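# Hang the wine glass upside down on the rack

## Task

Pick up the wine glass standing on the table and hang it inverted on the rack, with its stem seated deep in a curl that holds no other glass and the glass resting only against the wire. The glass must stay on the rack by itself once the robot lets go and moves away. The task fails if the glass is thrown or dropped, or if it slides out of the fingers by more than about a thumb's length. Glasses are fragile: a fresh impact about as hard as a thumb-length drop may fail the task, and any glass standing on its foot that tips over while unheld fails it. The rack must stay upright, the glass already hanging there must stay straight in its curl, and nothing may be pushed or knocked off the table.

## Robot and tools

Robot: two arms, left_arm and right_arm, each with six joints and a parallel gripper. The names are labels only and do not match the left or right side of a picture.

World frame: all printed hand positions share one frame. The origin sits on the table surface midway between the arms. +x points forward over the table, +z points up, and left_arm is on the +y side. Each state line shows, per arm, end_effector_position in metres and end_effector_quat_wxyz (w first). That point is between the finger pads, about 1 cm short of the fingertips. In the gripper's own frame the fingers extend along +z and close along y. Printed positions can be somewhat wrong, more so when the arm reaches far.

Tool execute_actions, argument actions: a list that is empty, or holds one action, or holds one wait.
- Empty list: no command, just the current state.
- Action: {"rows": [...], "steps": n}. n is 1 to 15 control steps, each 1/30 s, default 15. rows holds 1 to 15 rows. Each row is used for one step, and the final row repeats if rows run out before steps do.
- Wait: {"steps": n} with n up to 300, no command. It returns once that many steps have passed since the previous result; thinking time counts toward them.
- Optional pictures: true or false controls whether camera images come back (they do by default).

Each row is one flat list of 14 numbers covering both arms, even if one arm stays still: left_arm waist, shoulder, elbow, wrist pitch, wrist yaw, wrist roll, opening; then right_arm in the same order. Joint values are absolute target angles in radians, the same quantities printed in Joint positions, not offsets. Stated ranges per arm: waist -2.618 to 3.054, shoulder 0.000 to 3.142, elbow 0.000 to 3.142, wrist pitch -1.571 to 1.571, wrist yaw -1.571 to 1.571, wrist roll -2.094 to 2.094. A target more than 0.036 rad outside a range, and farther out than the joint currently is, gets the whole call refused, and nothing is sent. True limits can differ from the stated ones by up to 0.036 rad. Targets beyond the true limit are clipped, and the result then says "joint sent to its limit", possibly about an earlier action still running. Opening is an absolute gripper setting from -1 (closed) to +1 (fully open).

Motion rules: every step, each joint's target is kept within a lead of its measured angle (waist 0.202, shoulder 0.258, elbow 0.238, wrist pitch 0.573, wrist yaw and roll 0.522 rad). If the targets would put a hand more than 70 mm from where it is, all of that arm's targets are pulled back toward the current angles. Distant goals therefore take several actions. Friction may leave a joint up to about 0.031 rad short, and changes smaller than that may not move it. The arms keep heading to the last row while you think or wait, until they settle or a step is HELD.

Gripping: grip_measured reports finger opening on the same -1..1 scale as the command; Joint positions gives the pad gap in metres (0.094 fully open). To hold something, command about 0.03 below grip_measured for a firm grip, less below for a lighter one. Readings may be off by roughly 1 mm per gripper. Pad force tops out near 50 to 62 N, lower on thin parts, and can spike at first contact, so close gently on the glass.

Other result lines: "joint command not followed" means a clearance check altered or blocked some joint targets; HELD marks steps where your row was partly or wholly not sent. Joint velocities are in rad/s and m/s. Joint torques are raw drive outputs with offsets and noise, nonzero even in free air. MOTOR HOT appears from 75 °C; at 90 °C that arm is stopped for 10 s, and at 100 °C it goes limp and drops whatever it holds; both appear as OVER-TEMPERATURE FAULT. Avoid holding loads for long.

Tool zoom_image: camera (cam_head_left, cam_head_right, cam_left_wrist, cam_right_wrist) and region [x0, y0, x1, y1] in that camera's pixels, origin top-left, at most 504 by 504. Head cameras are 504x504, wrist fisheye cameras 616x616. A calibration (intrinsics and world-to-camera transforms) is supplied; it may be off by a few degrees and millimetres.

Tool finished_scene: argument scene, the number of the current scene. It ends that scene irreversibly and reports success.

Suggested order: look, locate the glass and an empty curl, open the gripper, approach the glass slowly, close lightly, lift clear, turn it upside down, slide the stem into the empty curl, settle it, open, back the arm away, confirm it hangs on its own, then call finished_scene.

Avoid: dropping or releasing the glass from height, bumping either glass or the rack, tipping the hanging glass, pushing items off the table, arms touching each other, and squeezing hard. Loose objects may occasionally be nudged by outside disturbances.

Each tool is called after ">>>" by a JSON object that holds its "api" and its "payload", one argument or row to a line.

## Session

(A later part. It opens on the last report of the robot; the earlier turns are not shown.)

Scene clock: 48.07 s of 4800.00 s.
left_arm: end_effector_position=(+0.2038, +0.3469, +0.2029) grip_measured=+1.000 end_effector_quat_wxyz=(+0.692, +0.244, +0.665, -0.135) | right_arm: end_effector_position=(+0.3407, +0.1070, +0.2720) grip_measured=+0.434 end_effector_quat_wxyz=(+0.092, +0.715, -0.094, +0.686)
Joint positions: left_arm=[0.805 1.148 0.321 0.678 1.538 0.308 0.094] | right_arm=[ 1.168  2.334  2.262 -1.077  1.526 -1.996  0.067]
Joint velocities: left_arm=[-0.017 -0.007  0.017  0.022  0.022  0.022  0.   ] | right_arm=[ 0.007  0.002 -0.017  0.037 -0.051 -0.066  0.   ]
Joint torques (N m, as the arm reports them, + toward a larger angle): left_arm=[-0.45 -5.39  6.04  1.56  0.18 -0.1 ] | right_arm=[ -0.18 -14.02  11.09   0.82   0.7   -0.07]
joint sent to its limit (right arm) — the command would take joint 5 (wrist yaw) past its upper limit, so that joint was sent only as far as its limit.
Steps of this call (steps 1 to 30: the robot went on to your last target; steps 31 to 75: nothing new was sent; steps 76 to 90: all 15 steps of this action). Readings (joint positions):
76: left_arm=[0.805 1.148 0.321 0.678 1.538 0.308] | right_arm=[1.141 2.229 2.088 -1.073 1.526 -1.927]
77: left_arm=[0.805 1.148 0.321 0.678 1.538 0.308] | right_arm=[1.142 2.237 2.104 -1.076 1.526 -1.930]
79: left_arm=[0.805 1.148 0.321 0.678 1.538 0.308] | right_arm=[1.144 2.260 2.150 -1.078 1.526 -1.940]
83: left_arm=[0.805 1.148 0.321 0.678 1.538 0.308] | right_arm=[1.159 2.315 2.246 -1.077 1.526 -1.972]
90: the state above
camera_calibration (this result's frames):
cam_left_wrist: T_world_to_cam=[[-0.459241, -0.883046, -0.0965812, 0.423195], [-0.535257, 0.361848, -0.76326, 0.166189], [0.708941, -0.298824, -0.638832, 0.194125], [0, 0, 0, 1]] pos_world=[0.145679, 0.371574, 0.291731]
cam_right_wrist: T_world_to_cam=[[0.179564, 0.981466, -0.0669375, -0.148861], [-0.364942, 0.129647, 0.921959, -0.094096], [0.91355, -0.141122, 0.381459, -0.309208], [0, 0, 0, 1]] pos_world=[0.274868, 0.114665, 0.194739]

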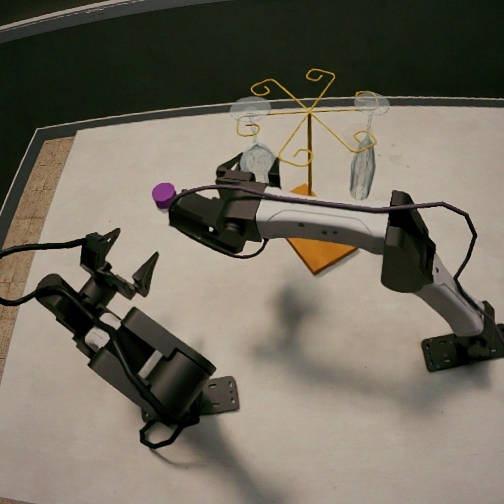

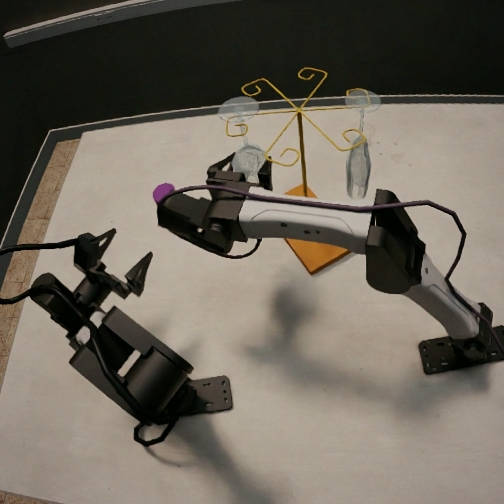

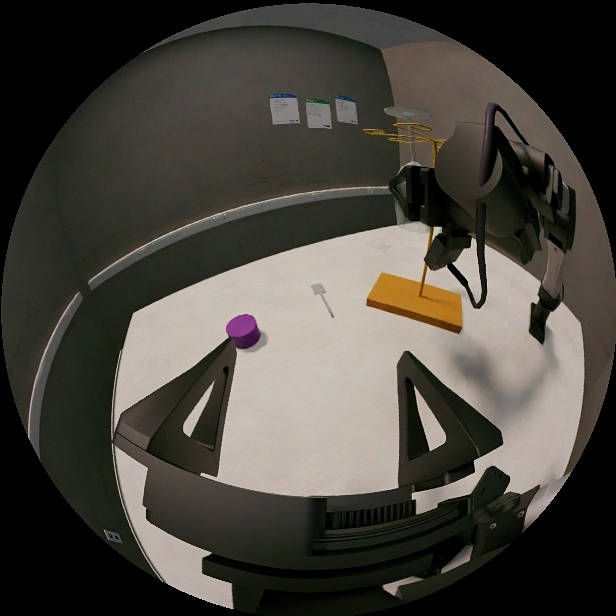

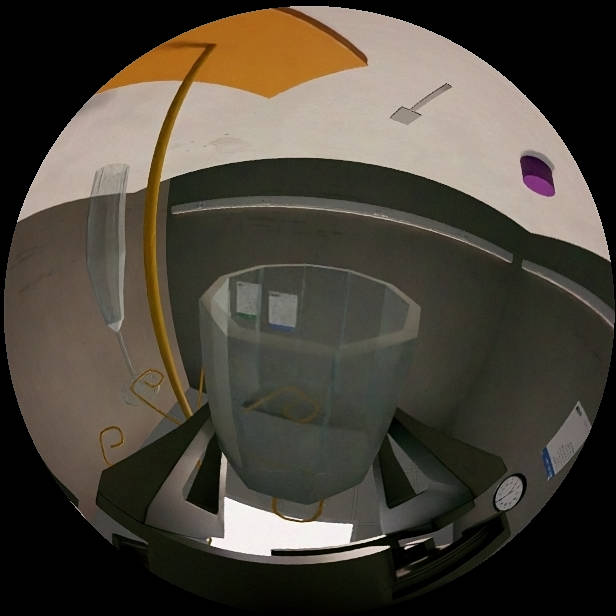

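>>> {"api": "execute_actions", "payload": {
  "actions": [
    {"rows":[[0.8,1.128,0.3,0.7,1.55,0.3,1,1.175,2.35,2.325,-1.065,1.56,-2.02,0.40],[0.8,1.128,0.3,0.7,1.55,0.3,1,1.18,2.365,2.35,-1.06,1.56,-2.03,0.40],[0.8,1.128,0.3,0.7,1.55,0.3,1,1.185,2.38,2.37,-1.055,1.56,-2.04,0.40],[0.8,1.128,0.3,0.7,1.55,0.3,1,1.19,2.39,2.385,-1.05,1.56,-2.05,0.40]],"steps":15}
  ]
}}

>>> {"api": "zoom_image", "payload": {
  "camera": "cam_head_left",
  "region": [210,70,330,190]
}}

Scene clock: 49.33 s of 4800.00 s.
left_arm: end_effector_position=(+0.2038, +0.3469, +0.2029) grip_measured=+1.000 end_effector_quat_wxyz=(+0.692, +0.245, +0.665, -0.135) | right_arm: end_effector_position=(+0.3356, +0.1235, +0.2709) grip_measured=+0.434 end_effector_quat_wxyz=(+0.088, +0.716, -0.084, +0.687)
Joint positions: left_arm=[0.805 1.148 0.321 0.679 1.538 0.308 0.094] | right_arm=[ 1.187  2.389  2.348 -1.073  1.526 -2.04   0.067]
Joint velocities: left_arm=[ 0.012  0.022 -0.007 -0.022 -0.022  0.022  0.   ] | right_arm=[ 0.002 -0.012  0.012 -0.022 -0.037 -0.11  -0.001]
Joint torques (N m, as the arm reports them, + toward a larger angle): left_arm=[-0.45 -5.38  6.03  1.56  0.18 -0.1 ] | right_arm=[ -0.19 -14.35  11.     1.06   0.69  -0.07]
joint sent to its limit (right arm) — the command would take joint 5 (wrist yaw) past its upper limit, so that joint was sent only as far as its limit.
Steps of this call (steps 1 to 15: the robot went on to your last target; steps 16 to 23: nothing new was sent; steps 24 to 38: all 15 steps of this action). Readings (joint positions):
24: left_arm=[0.805 1.148 0.321 0.678 1.538 0.308] | right_arm=[1.168 2.337 2.267 -1.078 1.526 -2.004]
25: left_arm=[0.805 1.148 0.321 0.678 1.538 0.308] | right_arm=[1.168 2.344 2.282 -1.078 1.526 -2.007]
27: left_arm=[0.805 1.148 0.321 0.679 1.538 0.308] | right_arm=[1.171 2.365 2.322 -1.077 1.526 -2.017]
31: left_arm=[0.805 1.148 0.321 0.679 1.538 0.308] | right_arm=[1.182 2.384 2.348 -1.073 1.526 -2.031]
38: the state above
camera_calibration (this result's frames):
cam_left_wrist: T_world_to_cam=[[-0.459221, -0.883015, -0.0969591, 0.423264], [-0.535099, 0.362092, -0.763255, 0.166094], [0.709074, -0.29862, -0.638781, 0.194035], [0, 0, 0, 1]] pos_world=[0.145663, 0.37155, 0.291757]
cam_right_wrist: T_world_to_cam=[[0.158968, 0.984408, -0.0753069, -0.155403], [-0.366308, 0.129642, 0.921418, -0.0965022], [0.916814, -0.11889, 0.381205, -0.305602], [0, 0, 0, 1]] pos_world=[0.269534, 0.129157, 0.193713]

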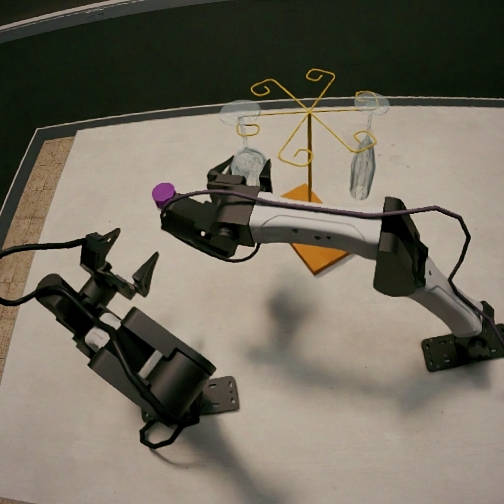

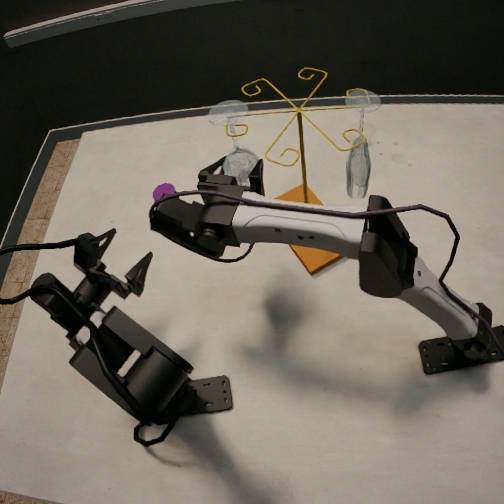

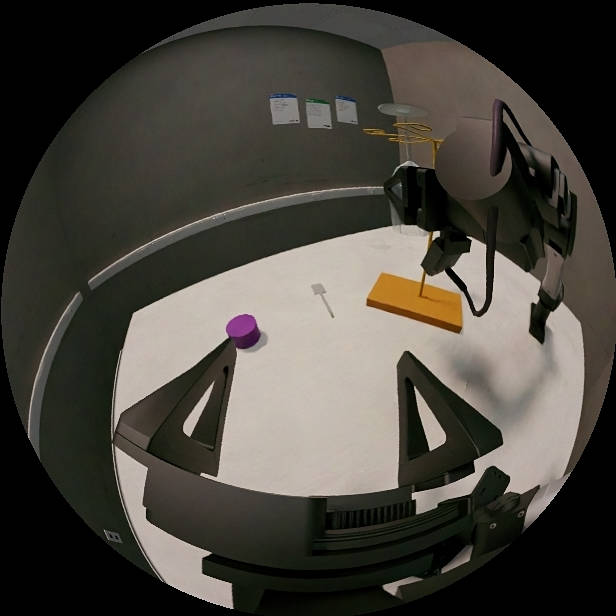

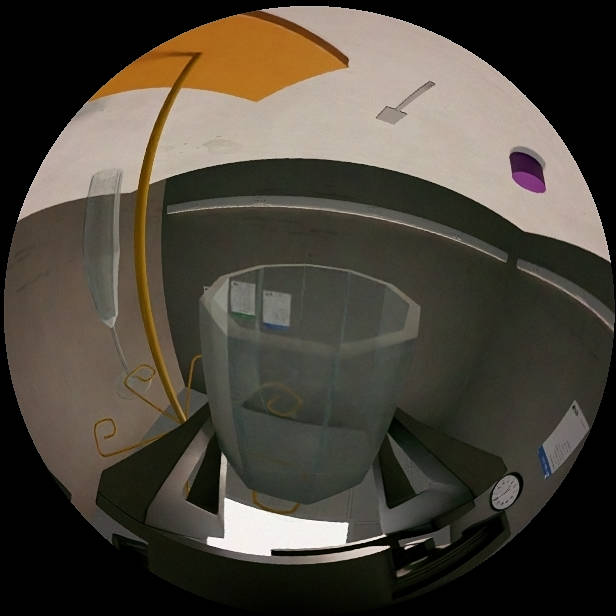

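Region (210, 70, 330, 190) of cam_head_left's 504x504 image, scaled by 4.200, with more detail than that image has.

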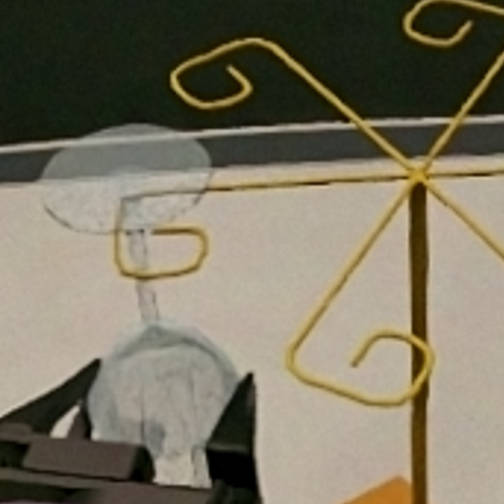

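>>> {"api": "execute_actions", "payload": {
  "actions": [
    {"rows":[[0.8,1.128,0.3,0.7,1.55,0.3,1,1.2,2.39,2.34,-1.05,1.56,-2.05,0.40],[0.8,1.128,0.3,0.7,1.55,0.3,1,1.21,2.39,2.33,-1.04,1.56,-2.05,0.40],[0.8,1.128,0.3,0.7,1.55,0.3,1,1.22,2.39,2.32,-1.03,1.56,-2.05,0.40],[0.8,1.128,0.3,0.7,1.55,0.3,1,1.225,2.39,2.31,-1.02,1.56,-2.05,0.40],[0.8,1.128,0.3,0.7,1.55,0.3,1,1.225,2.39,2.30,-1.01,1.56,-2.05,0.40],[0.8,1.128,0.3,0.7,1.55,0.3,1,1.225,2.39,2.29,-1.0,1.56,-2.05,0.40]],"steps":15}
  ]
}}

>>> {"api": "zoom_image", "payload": {
  "camera": "cam_head_left",
  "region": [210,70,330,190]
}}

>>> {"api": "zoom_image", "payload": {
  "camera": "cam_left_wrist",
  "region": [340,80,500,220]
}}

Scene clock: 51.27 s of 4800.00 s.
left_arm: end_effector_position=(+0.2038, +0.3469, +0.2029) grip_measured=+1.000 end_effector_quat_wxyz=(+0.692, +0.245, +0.665, -0.135) | right_arm: end_effector_position=(+0.3220, +0.1343, +0.2609) grip_measured=+0.434 end_effector_quat_wxyz=(+0.079, +0.716, -0.072, +0.690)
Joint positions: left_arm=[0.805 1.148 0.321 0.679 1.538 0.308 0.094] | right_arm=[ 1.219  2.389  2.305 -1.029  1.531 -2.042  0.067]
Joint velocities: left_arm=[ 0.012 -0.012  0.002 -0.066 -0.007 -0.037  0.   ] | right_arm=[-0.007  0.017  0.002  0.037 -0.051 -0.007  0.001]
Joint torques (N m, as the arm reports them, + toward a larger angle): left_arm=[-0.45 -5.39  6.04  1.56  0.18 -0.1 ] | right_arm=[  0.1  -14.25   6.44   1.09   0.66  -0.08]
joint sent to its limit (right arm) — the command would take joint 5 (wrist yaw) past its upper limit, so that joint was sent only as far as its limit.
Steps of this call (steps 1 to 15: the robot went on to your last target; steps 16 to 43: nothing new was sent; steps 44 to 58: all 15 steps of this action). Readings (joint positions):
44: left_arm=[0.805 1.148 0.321 0.679 1.538 0.308] | right_arm=[1.188 2.389 2.348 -1.073 1.526 -2.042]
45: left_arm=[0.805 1.148 0.321 0.679 1.538 0.308] | right_arm=[1.189 2.389 2.348 -1.072 1.526 -2.042]
47: left_arm=[0.805 1.148 0.321 0.679 1.538 0.308] | right_arm=[1.196 2.389 2.344 -1.065 1.527 -2.042]
51: left_arm=[0.805 1.148 0.321 0.679 1.538 0.308] | right_arm=[1.213 2.389 2.315 -1.039 1.531 -2.041]
58: the state above
camera_calibration (this result's frames):
cam_left_wrist: T_world_to_cam=[[-0.459221, -0.883015, -0.0969591, 0.423264], [-0.535099, 0.362092, -0.763255, 0.166094], [0.709074, -0.29862, -0.638781, 0.194035], [0, 0, 0, 1]] pos_world=[0.145663, 0.37155, 0.291757]
cam_right_wrist: T_world_to_cam=[[0.129359, 0.988558, -0.0775858, -0.155044], [-0.373062, 0.121013, 0.919881, -0.0899055], [0.918744, -0.0900505, 0.384447, -0.293308], [0, 0, 0, 1]] pos_world=[0.255991, 0.137737, 0.183434]

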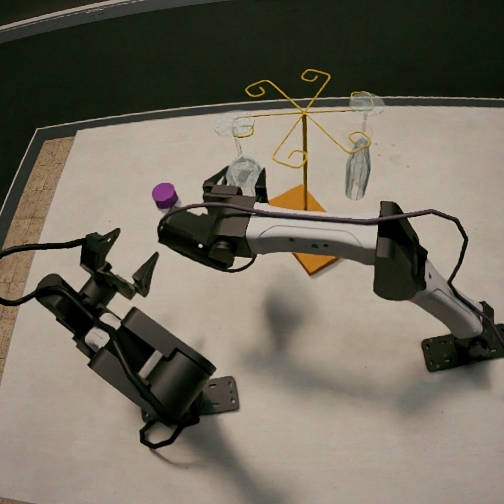

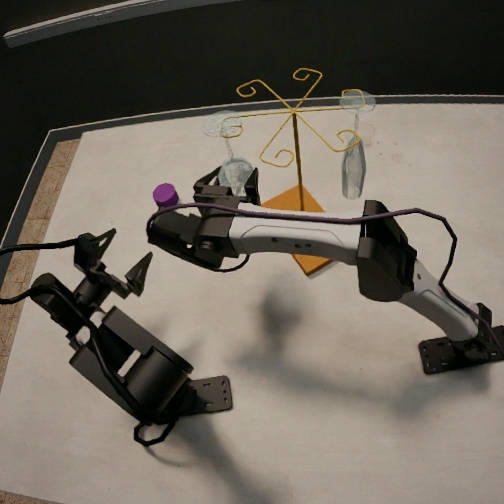

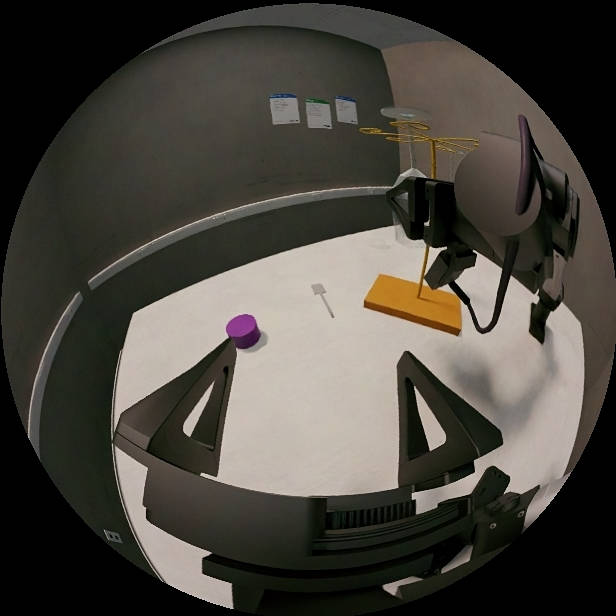

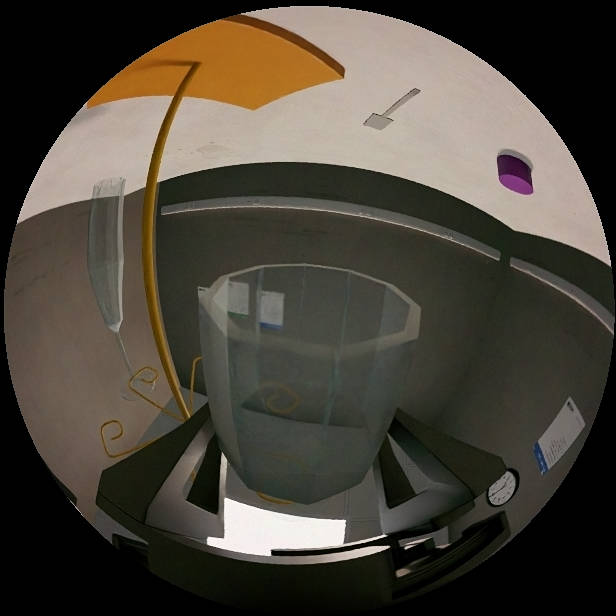

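Region (210, 70, 330, 190) of cam_head_left's 504x504 image, scaled by 4.200, with more detail than that image has.

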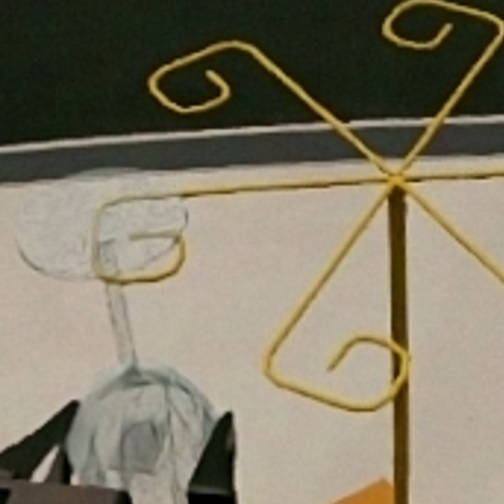

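Region (340, 80, 500, 220) of cam_left_wrist's 616x616 image, scaled by 3.150, with more detail than that image has; it fills the top 441 rows of this view, and the rest is white.

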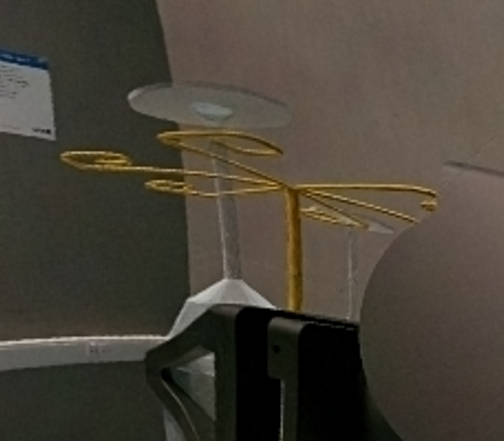

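>>> {"api": "execute_actions", "payload": {
  "actions": [
    {"rows":[[0.8,1.128,0.3,0.7,1.55,0.3,1,1.22,2.37,2.27,-1.0,1.56,-2.04,0.40],[0.8,1.128,0.3,0.7,1.55,0.3,1,1.22,2.35,2.24,-0.985,1.56,-2.04,0.40],[0.8,1.128,0.3,0.7,1.55,0.3,1,1.22,2.335,2.21,-0.97,1.56,-2.04,0.40],[0.8,1.128,0.3,0.7,1.55,0.3,1,1.22,2.32,2.18,-0.95,1.56,-2.04,0.40],[0.8,1.128,0.3,0.7,1.55,0.3,1,1.22,2.31,2.155,-0.94,1.56,-2.04,0.40]],"steps":15}
  ]
}}

>>> {"api": "zoom_image", "payload": {
  "camera": "cam_head_left",
  "region": [210,70,330,190]
}}

>>> {"api": "zoom_image", "payload": {
  "camera": "cam_left_wrist",
  "region": [340,80,500,220]
}}

Scene clock: 52.80 s of 4800.00 s.
left_arm: end_effector_position=(+0.2038, +0.3469, +0.2029) grip_measured=+1.000 end_effector_quat_wxyz=(+0.692, +0.245, +0.665, -0.135) | right_arm: end_effector_position=(+0.3200, +0.1259, +0.2492) grip_measured=+0.434 end_effector_quat_wxyz=(+0.088, +0.714, -0.066, +0.692)
Joint positions: left_arm=[0.805 1.148 0.321 0.679 1.538 0.308 0.094] | right_arm=[ 1.219  2.342  2.175 -0.969  1.541 -2.039  0.067]
Joint velocities: left_arm=[-0.022  0.002 -0.007 -0.007 -0.007 -0.007  0.   ] | right_arm=[ 0.002 -0.002 -0.012 -0.066  0.007  0.037 -0.001]
Joint torques (N m, as the arm reports them, + toward a larger angle): left_arm=[-0.45 -5.39  6.04  1.56  0.18 -0.1 ] | right_arm=[ -0.25 -17.19   6.03   1.05   0.58  -0.01]
joint sent to its limit (right arm) — the command would take joint 5 (wrist yaw) past its upper limit, so that joint was sent only as far as its limit.
Steps of this call (steps 1 to 15: the robot went on to your last target; steps 16 to 31: nothing new was sent; steps 32 to 46: all 15 steps of this action). Readings (joint positions):
32: left_arm=[0.805 1.148 0.321 0.679 1.538 0.308] | right_arm=[1.219 2.389 2.302 -1.026 1.531 -2.042]
33: left_arm=[0.805 1.148 0.321 0.679 1.538 0.308] | right_arm=[1.219 2.385 2.292 -1.020 1.531 -2.042]
35: left_arm=[0.805 1.148 0.321 0.679 1.538 0.308] | right_arm=[1.219 2.370 2.245 -1.005 1.531 -2.042]
39: left_arm=[0.805 1.148 0.321 0.679 1.538 0.308] | right_arm=[1.219 2.344 2.180 -0.984 1.541 -2.039]
46: the state above
camera_calibration (this result's frames):
cam_left_wrist: T_world_to_cam=[[-0.459221, -0.883015, -0.0969591, 0.423264], [-0.535099, 0.362092, -0.763255, 0.166094], [0.709074, -0.29862, -0.638781, 0.194035], [0, 0, 0, 1]] pos_world=[0.145663, 0.37155, 0.291757]
cam_right_wrist: T_world_to_cam=[[0.134199, 0.985967, -0.0992958, -0.143248], [-0.376301, 0.1434, 0.915333, -0.0795444], [0.916727, -0.0854717, 0.390264, -0.289209], [0, 0, 0, 1]] pos_world=[0.254417, 0.127926, 0.171454]

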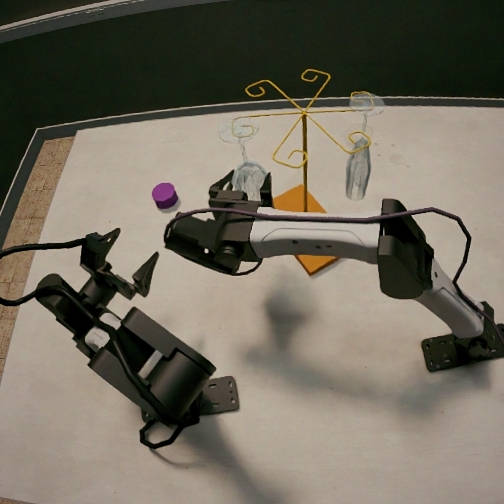

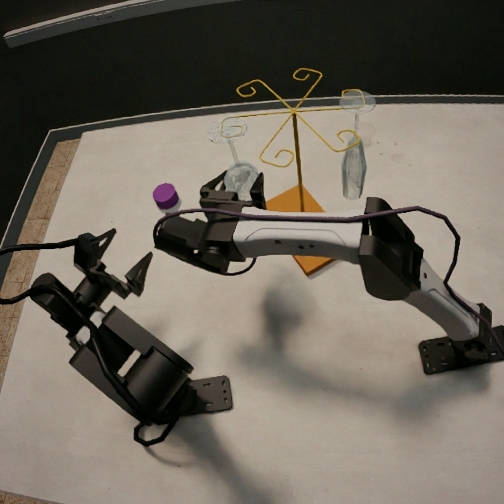

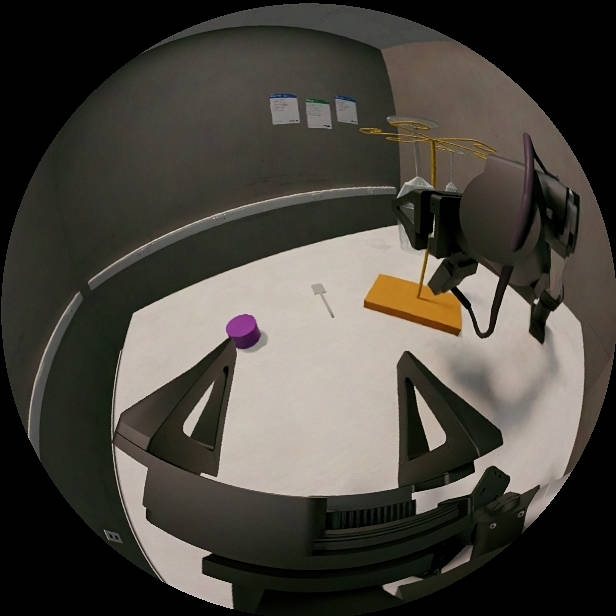

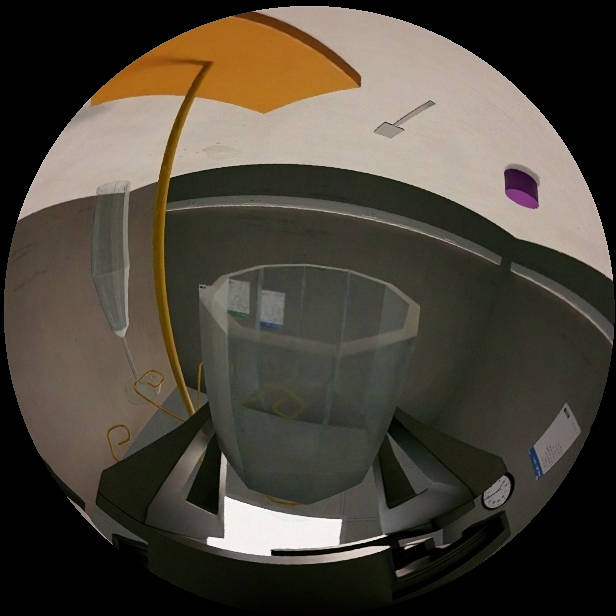

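Region (210, 70, 330, 190) of cam_head_left's 504x504 image, scaled by 4.200, with more detail than that image has.

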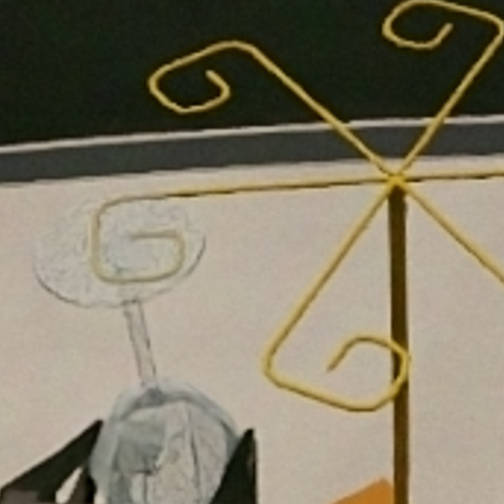

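Region (340, 80, 500, 220) of cam_left_wrist's 616x616 image, scaled by 3.150, with more detail than that image has; it fills the top 441 rows of this view, and the rest is white.

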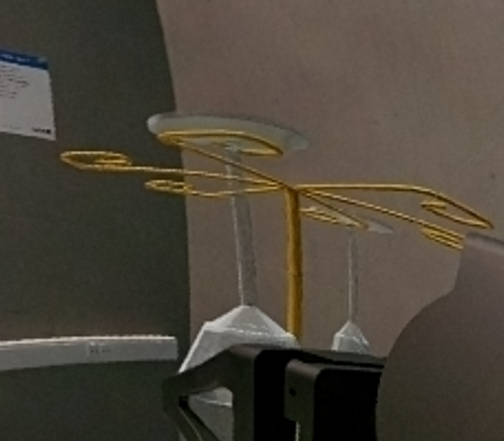

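>>> {"api": "execute_actions", "payload": {
  "actions": [
    {"rows":[[0.8,1.128,0.3,0.7,1.55,0.3,1,1.22,2.34,2.18,-0.96,1.56,-2.04,0.43],[0.8,1.128,0.3,0.7,1.55,0.3,1,1.22,2.34,2.18,-0.96,1.56,-2.04,0.46],[0.9,1.128,0.3,0.7,1.55,0.3,1,1.22,2.34,2.18,-0.96,1.56,-2.04,0.5],[1.0,1.128,0.3,0.7,1.55,0.3,1,1.22,2.34,2.18,-0.96,1.56,-2.04,0.55],[1.1,1.128,0.3,0.7,1.55,0.3,1,1.22,2.34,2.18,-0.96,1.56,-2.04,0.62],[1.2,1.128,0.3,0.7,1.55,0.3,1,1.22,2.34,2.18,-0.96,1.56,-2.04,0.7],[1.3,1.128,0.3,0.7,1.55,0.3,1,1.22,2.34,2.18,-0.96,1.56,-2.04,0.8],[1.4,1.128,0.3,0.7,1.55,0.3,1,1.22,2.34,2.18,-0.96,1.56,-2.04,0.9],[1.4,1.128,0.3,0.7,1.55,0.3,1,1.22,2.34,2.18,-0.96,1.56,-2.04,1]],"steps":15}
  ]
}}

Scene clock: 54.53 s of 4800.00 s.
left_arm: end_effector_position=(+0.1200, +0.4740, +0.2031) grip_measured=+1.000 end_effector_quat_wxyz=(+0.702, +0.042, +0.707, +0.070) | right_arm: end_effector_position=(+0.3201, +0.1260, +0.2496) grip_measured=+1.000 end_effector_quat_wxyz=(+0.087, +0.713, -0.068, +0.693)
Joint positions: left_arm=[1.393 1.148 0.321 0.679 1.543 0.306 0.094] | right_arm=[ 1.219  2.342  2.174 -0.965  1.543 -2.039  0.094]
Joint velocities: left_arm=[-0.007 -0.017  0.002 -0.051  0.037 -0.066  0.   ] | right_arm=[-0.002  0.002  0.007  0.022  0.007 -0.066  0.   ]
Joint torques (N m, as the arm reports them, + toward a larger angle): left_arm=[ 0.6  -5.29  6.16  1.55  0.16 -0.09] | right_arm=[ -0.29 -14.42   8.37   0.83   0.57   0.01]
joint sent to its limit (right arm) — the command would take joint 5 (wrist yaw) past its upper limit, so that joint was sent only as far as its limit.
Steps of this call (steps 1 to 15: the robot went on to your last target; steps 16 to 37: nothing new was sent; steps 38 to 52: all 15 steps of this action). Readings (joint positions):
38: left_arm=[0.805 1.148 0.321 0.679 1.538 0.308] | right_arm=[1.219 2.342 2.174 -0.965 1.541 -2.039]
39: left_arm=[0.805 1.148 0.321 0.679 1.538 0.308] | right_arm=[1.219 2.342 2.174 -0.965 1.541 -2.039]
41: left_arm=[0.863 1.148 0.321 0.679 1.545 0.308] | right_arm=[1.219 2.342 2.174 -0.965 1.541 -2.039]
45: left_arm=[1.154 1.148 0.321 0.679 1.545 0.307] | right_arm=[1.219 2.342 2.174 -0.965 1.542 -2.039]
52: the state above
camera_calibration (this result's frames):
cam_left_wrist: T_world_to_cam=[[0.103175, -0.99008, -0.0953742, 0.480053], [-0.645443, 0.0063144, -0.763783, 0.257313], [0.756808, 0.140362, -0.638389, 0.0776388], [0, 0, 0, 1]] pos_world=[0.057794, 0.462769, 0.29188]
cam_right_wrist: T_world_to_cam=[[0.135418, 0.986081, -0.0964706, -0.14438], [-0.378653, 0.141484, 0.914661, -0.0787126], [0.915579, -0.0873326, 0.392541, -0.289334], [0, 0, 0, 1]] pos_world=[0.254655, 0.128238, 0.171643]

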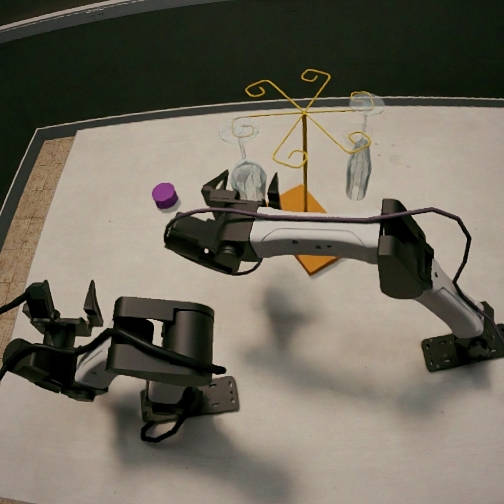

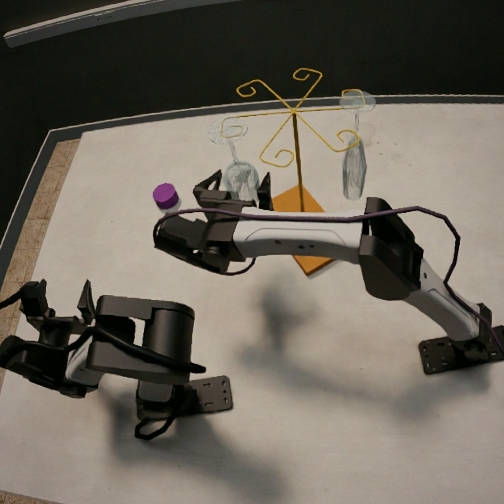

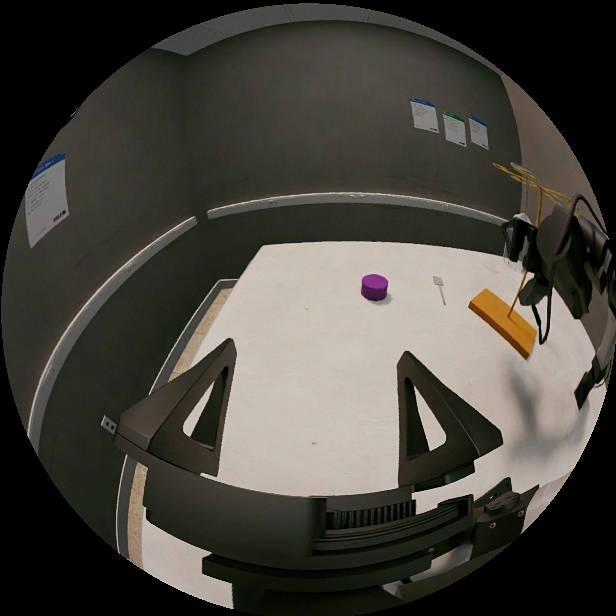

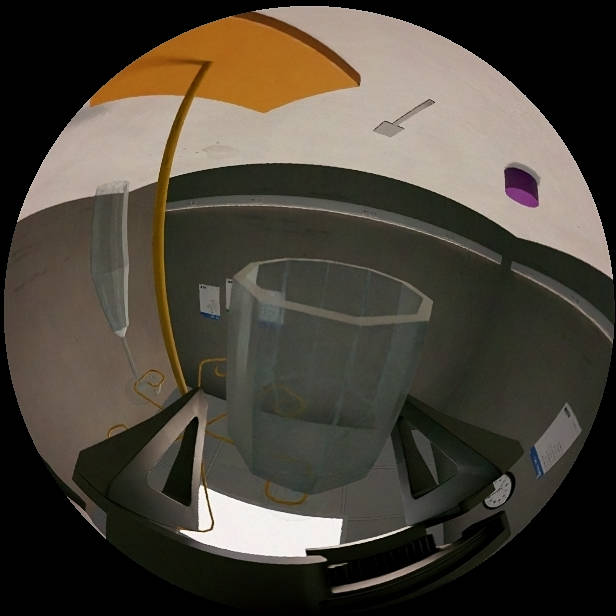

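>>> {"api": "execute_actions", "payload": {
  "actions": [
    {"rows":[[1.4,1.128,0.3,0.7,1.55,0.3,1,1.245,2.325,2.17,-0.95,1.56,-2.04,1],[1.4,1.128,0.3,0.7,1.55,0.3,1,1.26,2.31,2.15,-0.94,1.56,-2.04,1],[1.4,1.128,0.3,0.7,1.55,0.3,1,1.275,2.295,2.125,-0.93,1.56,-2.04,1],[1.4,1.128,0.3,0.7,1.55,0.3,1,1.29,2.28,2.1,-0.92,1.56,-2.04,1],[1.4,1.128,0.3,0.7,1.55,0.3,1,1.305,2.265,2.075,-0.91,1.56,-2.04,1],[1.4,1.128,0.3,0.7,1.55,0.3,1,1.32,2.25,2.05,-0.9,1.56,-2.04,1],[1.4,1.128,0.3,0.7,1.55,0.3,1,1.335,2.235,2.025,-0.89,1.56,-2.04,1],[1.4,1.128,0.3,0.7,1.55,0.3,1,1.35,2.22,2.0,-0.88,1.56,-2.04,1],[1.4,1.128,0.3,0.7,1.55,0.3,1,1.37,2.205,1.975,-0.87,1.56,-2.04,1],[1.4,1.128,0.3,0.7,1.55,0.3,1,1.39,2.19,1.95,-0.86,1.56,-2.04,1]],"steps":15}
  ]
}}

Scene clock: 56.53 s of 4800.00 s.
left_arm: end_effector_position=(+0.1200, +0.4740, +0.2031) grip_measured=+1.000 end_effector_quat_wxyz=(+0.702, +0.042, +0.707, +0.070) | right_arm: end_effector_position=(+0.2330, +0.1452, +0.2541) grip_measured=+1.000 end_effector_quat_wxyz=(+0.023, +0.715, -0.001, +0.698)
Joint positions: left_arm=[1.393 1.148 0.321 0.679 1.543 0.306 0.094] | right_arm=[ 1.406  2.214  1.976 -0.895  1.545 -2.039  0.094]
Joint velocities: left_arm=[-0.017 -0.012 -0.027 -0.022 -0.007  0.037  0.   ] | right_arm=[-0.002 -0.012 -0.002  0.051  0.007  0.037  0.   ]
Joint torques (N m, as the arm reports them, + toward a larger angle): left_arm=[ 0.7  -5.39  6.03  1.55  0.13 -0.09] | right_arm=[ -1.59 -15.35   5.57   0.97   0.57   0.01]
joint sent to its limit (right arm) — the command would take joint 5 (wrist yaw) past its upper limit, so that joint was sent only as far as its limit.
Steps of this call (steps 1 to 15: the robot went on to your last target; steps 16 to 45: nothing new was sent; steps 46 to 60: all 15 steps of this action). Readings (joint positions):
46: left_arm=[1.393 1.148 0.321 0.679 1.543 0.306] | right_arm=[1.221 2.342 2.174 -0.965 1.543 -2.039]
47: left_arm=[1.393 1.148 0.321 0.679 1.543 0.306] | right_arm=[1.224 2.342 2.174 -0.965 1.544 -2.039]
49: left_arm=[1.393 1.148 0.321 0.679 1.543 0.306] | right_arm=[1.240 2.331 2.153 -0.955 1.544 -2.039]
53: left_arm=[1.393 1.148 0.321 0.679 1.543 0.306] | right_arm=[1.309 2.276 2.061 -0.931 1.545 -2.039]
60: the state above
camera_calibration (this result's frames):
cam_left_wrist: T_world_to_cam=[[0.103175, -0.99008, -0.0953742, 0.480053], [-0.645443, 0.0063144, -0.763783, 0.257313], [0.756808, 0.140362, -0.638389, 0.0776388], [0, 0, 0, 1]] pos_world=[0.057794, 0.462769, 0.29188]
cam_right_wrist: T_world_to_cam=[[-0.0492211, 0.994102, -0.0966337, -0.109194], [-0.399872, 0.069045, 0.913967, -0.102878], [0.915248, 0.0836275, 0.394115, -0.23482], [0, 0, 0, 1]] pos_world=[0.168406, 0.13529, 0.176021]

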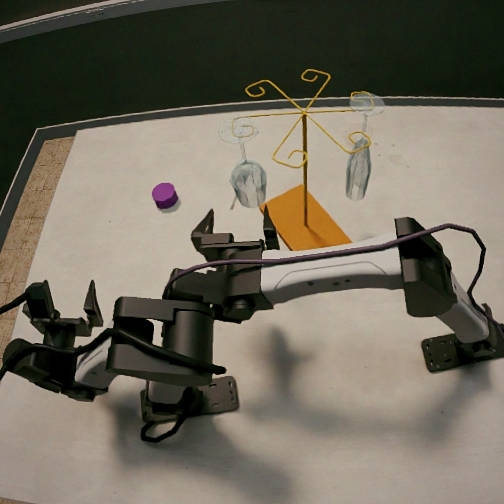

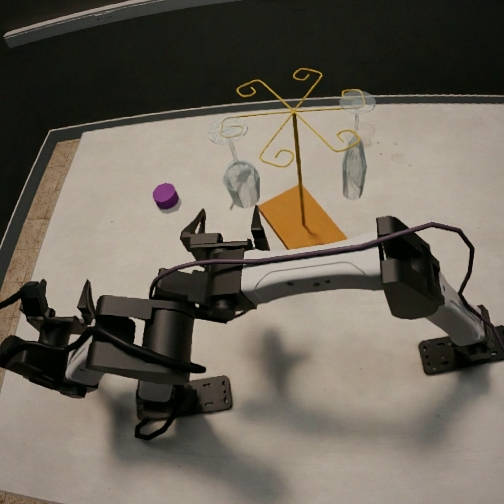

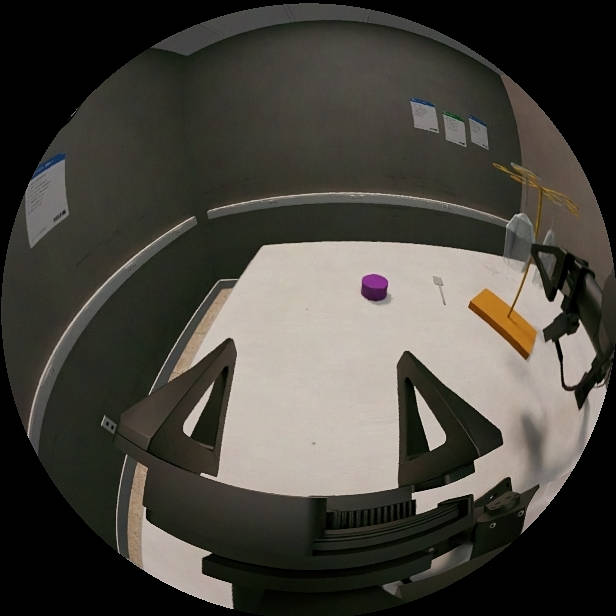

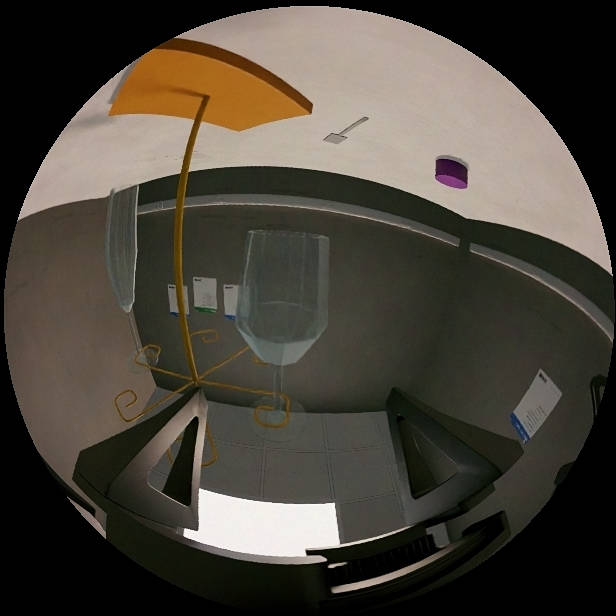

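Hanging straight; arms look close to each other but the hand is clear.

>>> {"api": "finished_scene", "payload": {
  "scene": 2
}}

The scene is finished: the task was done.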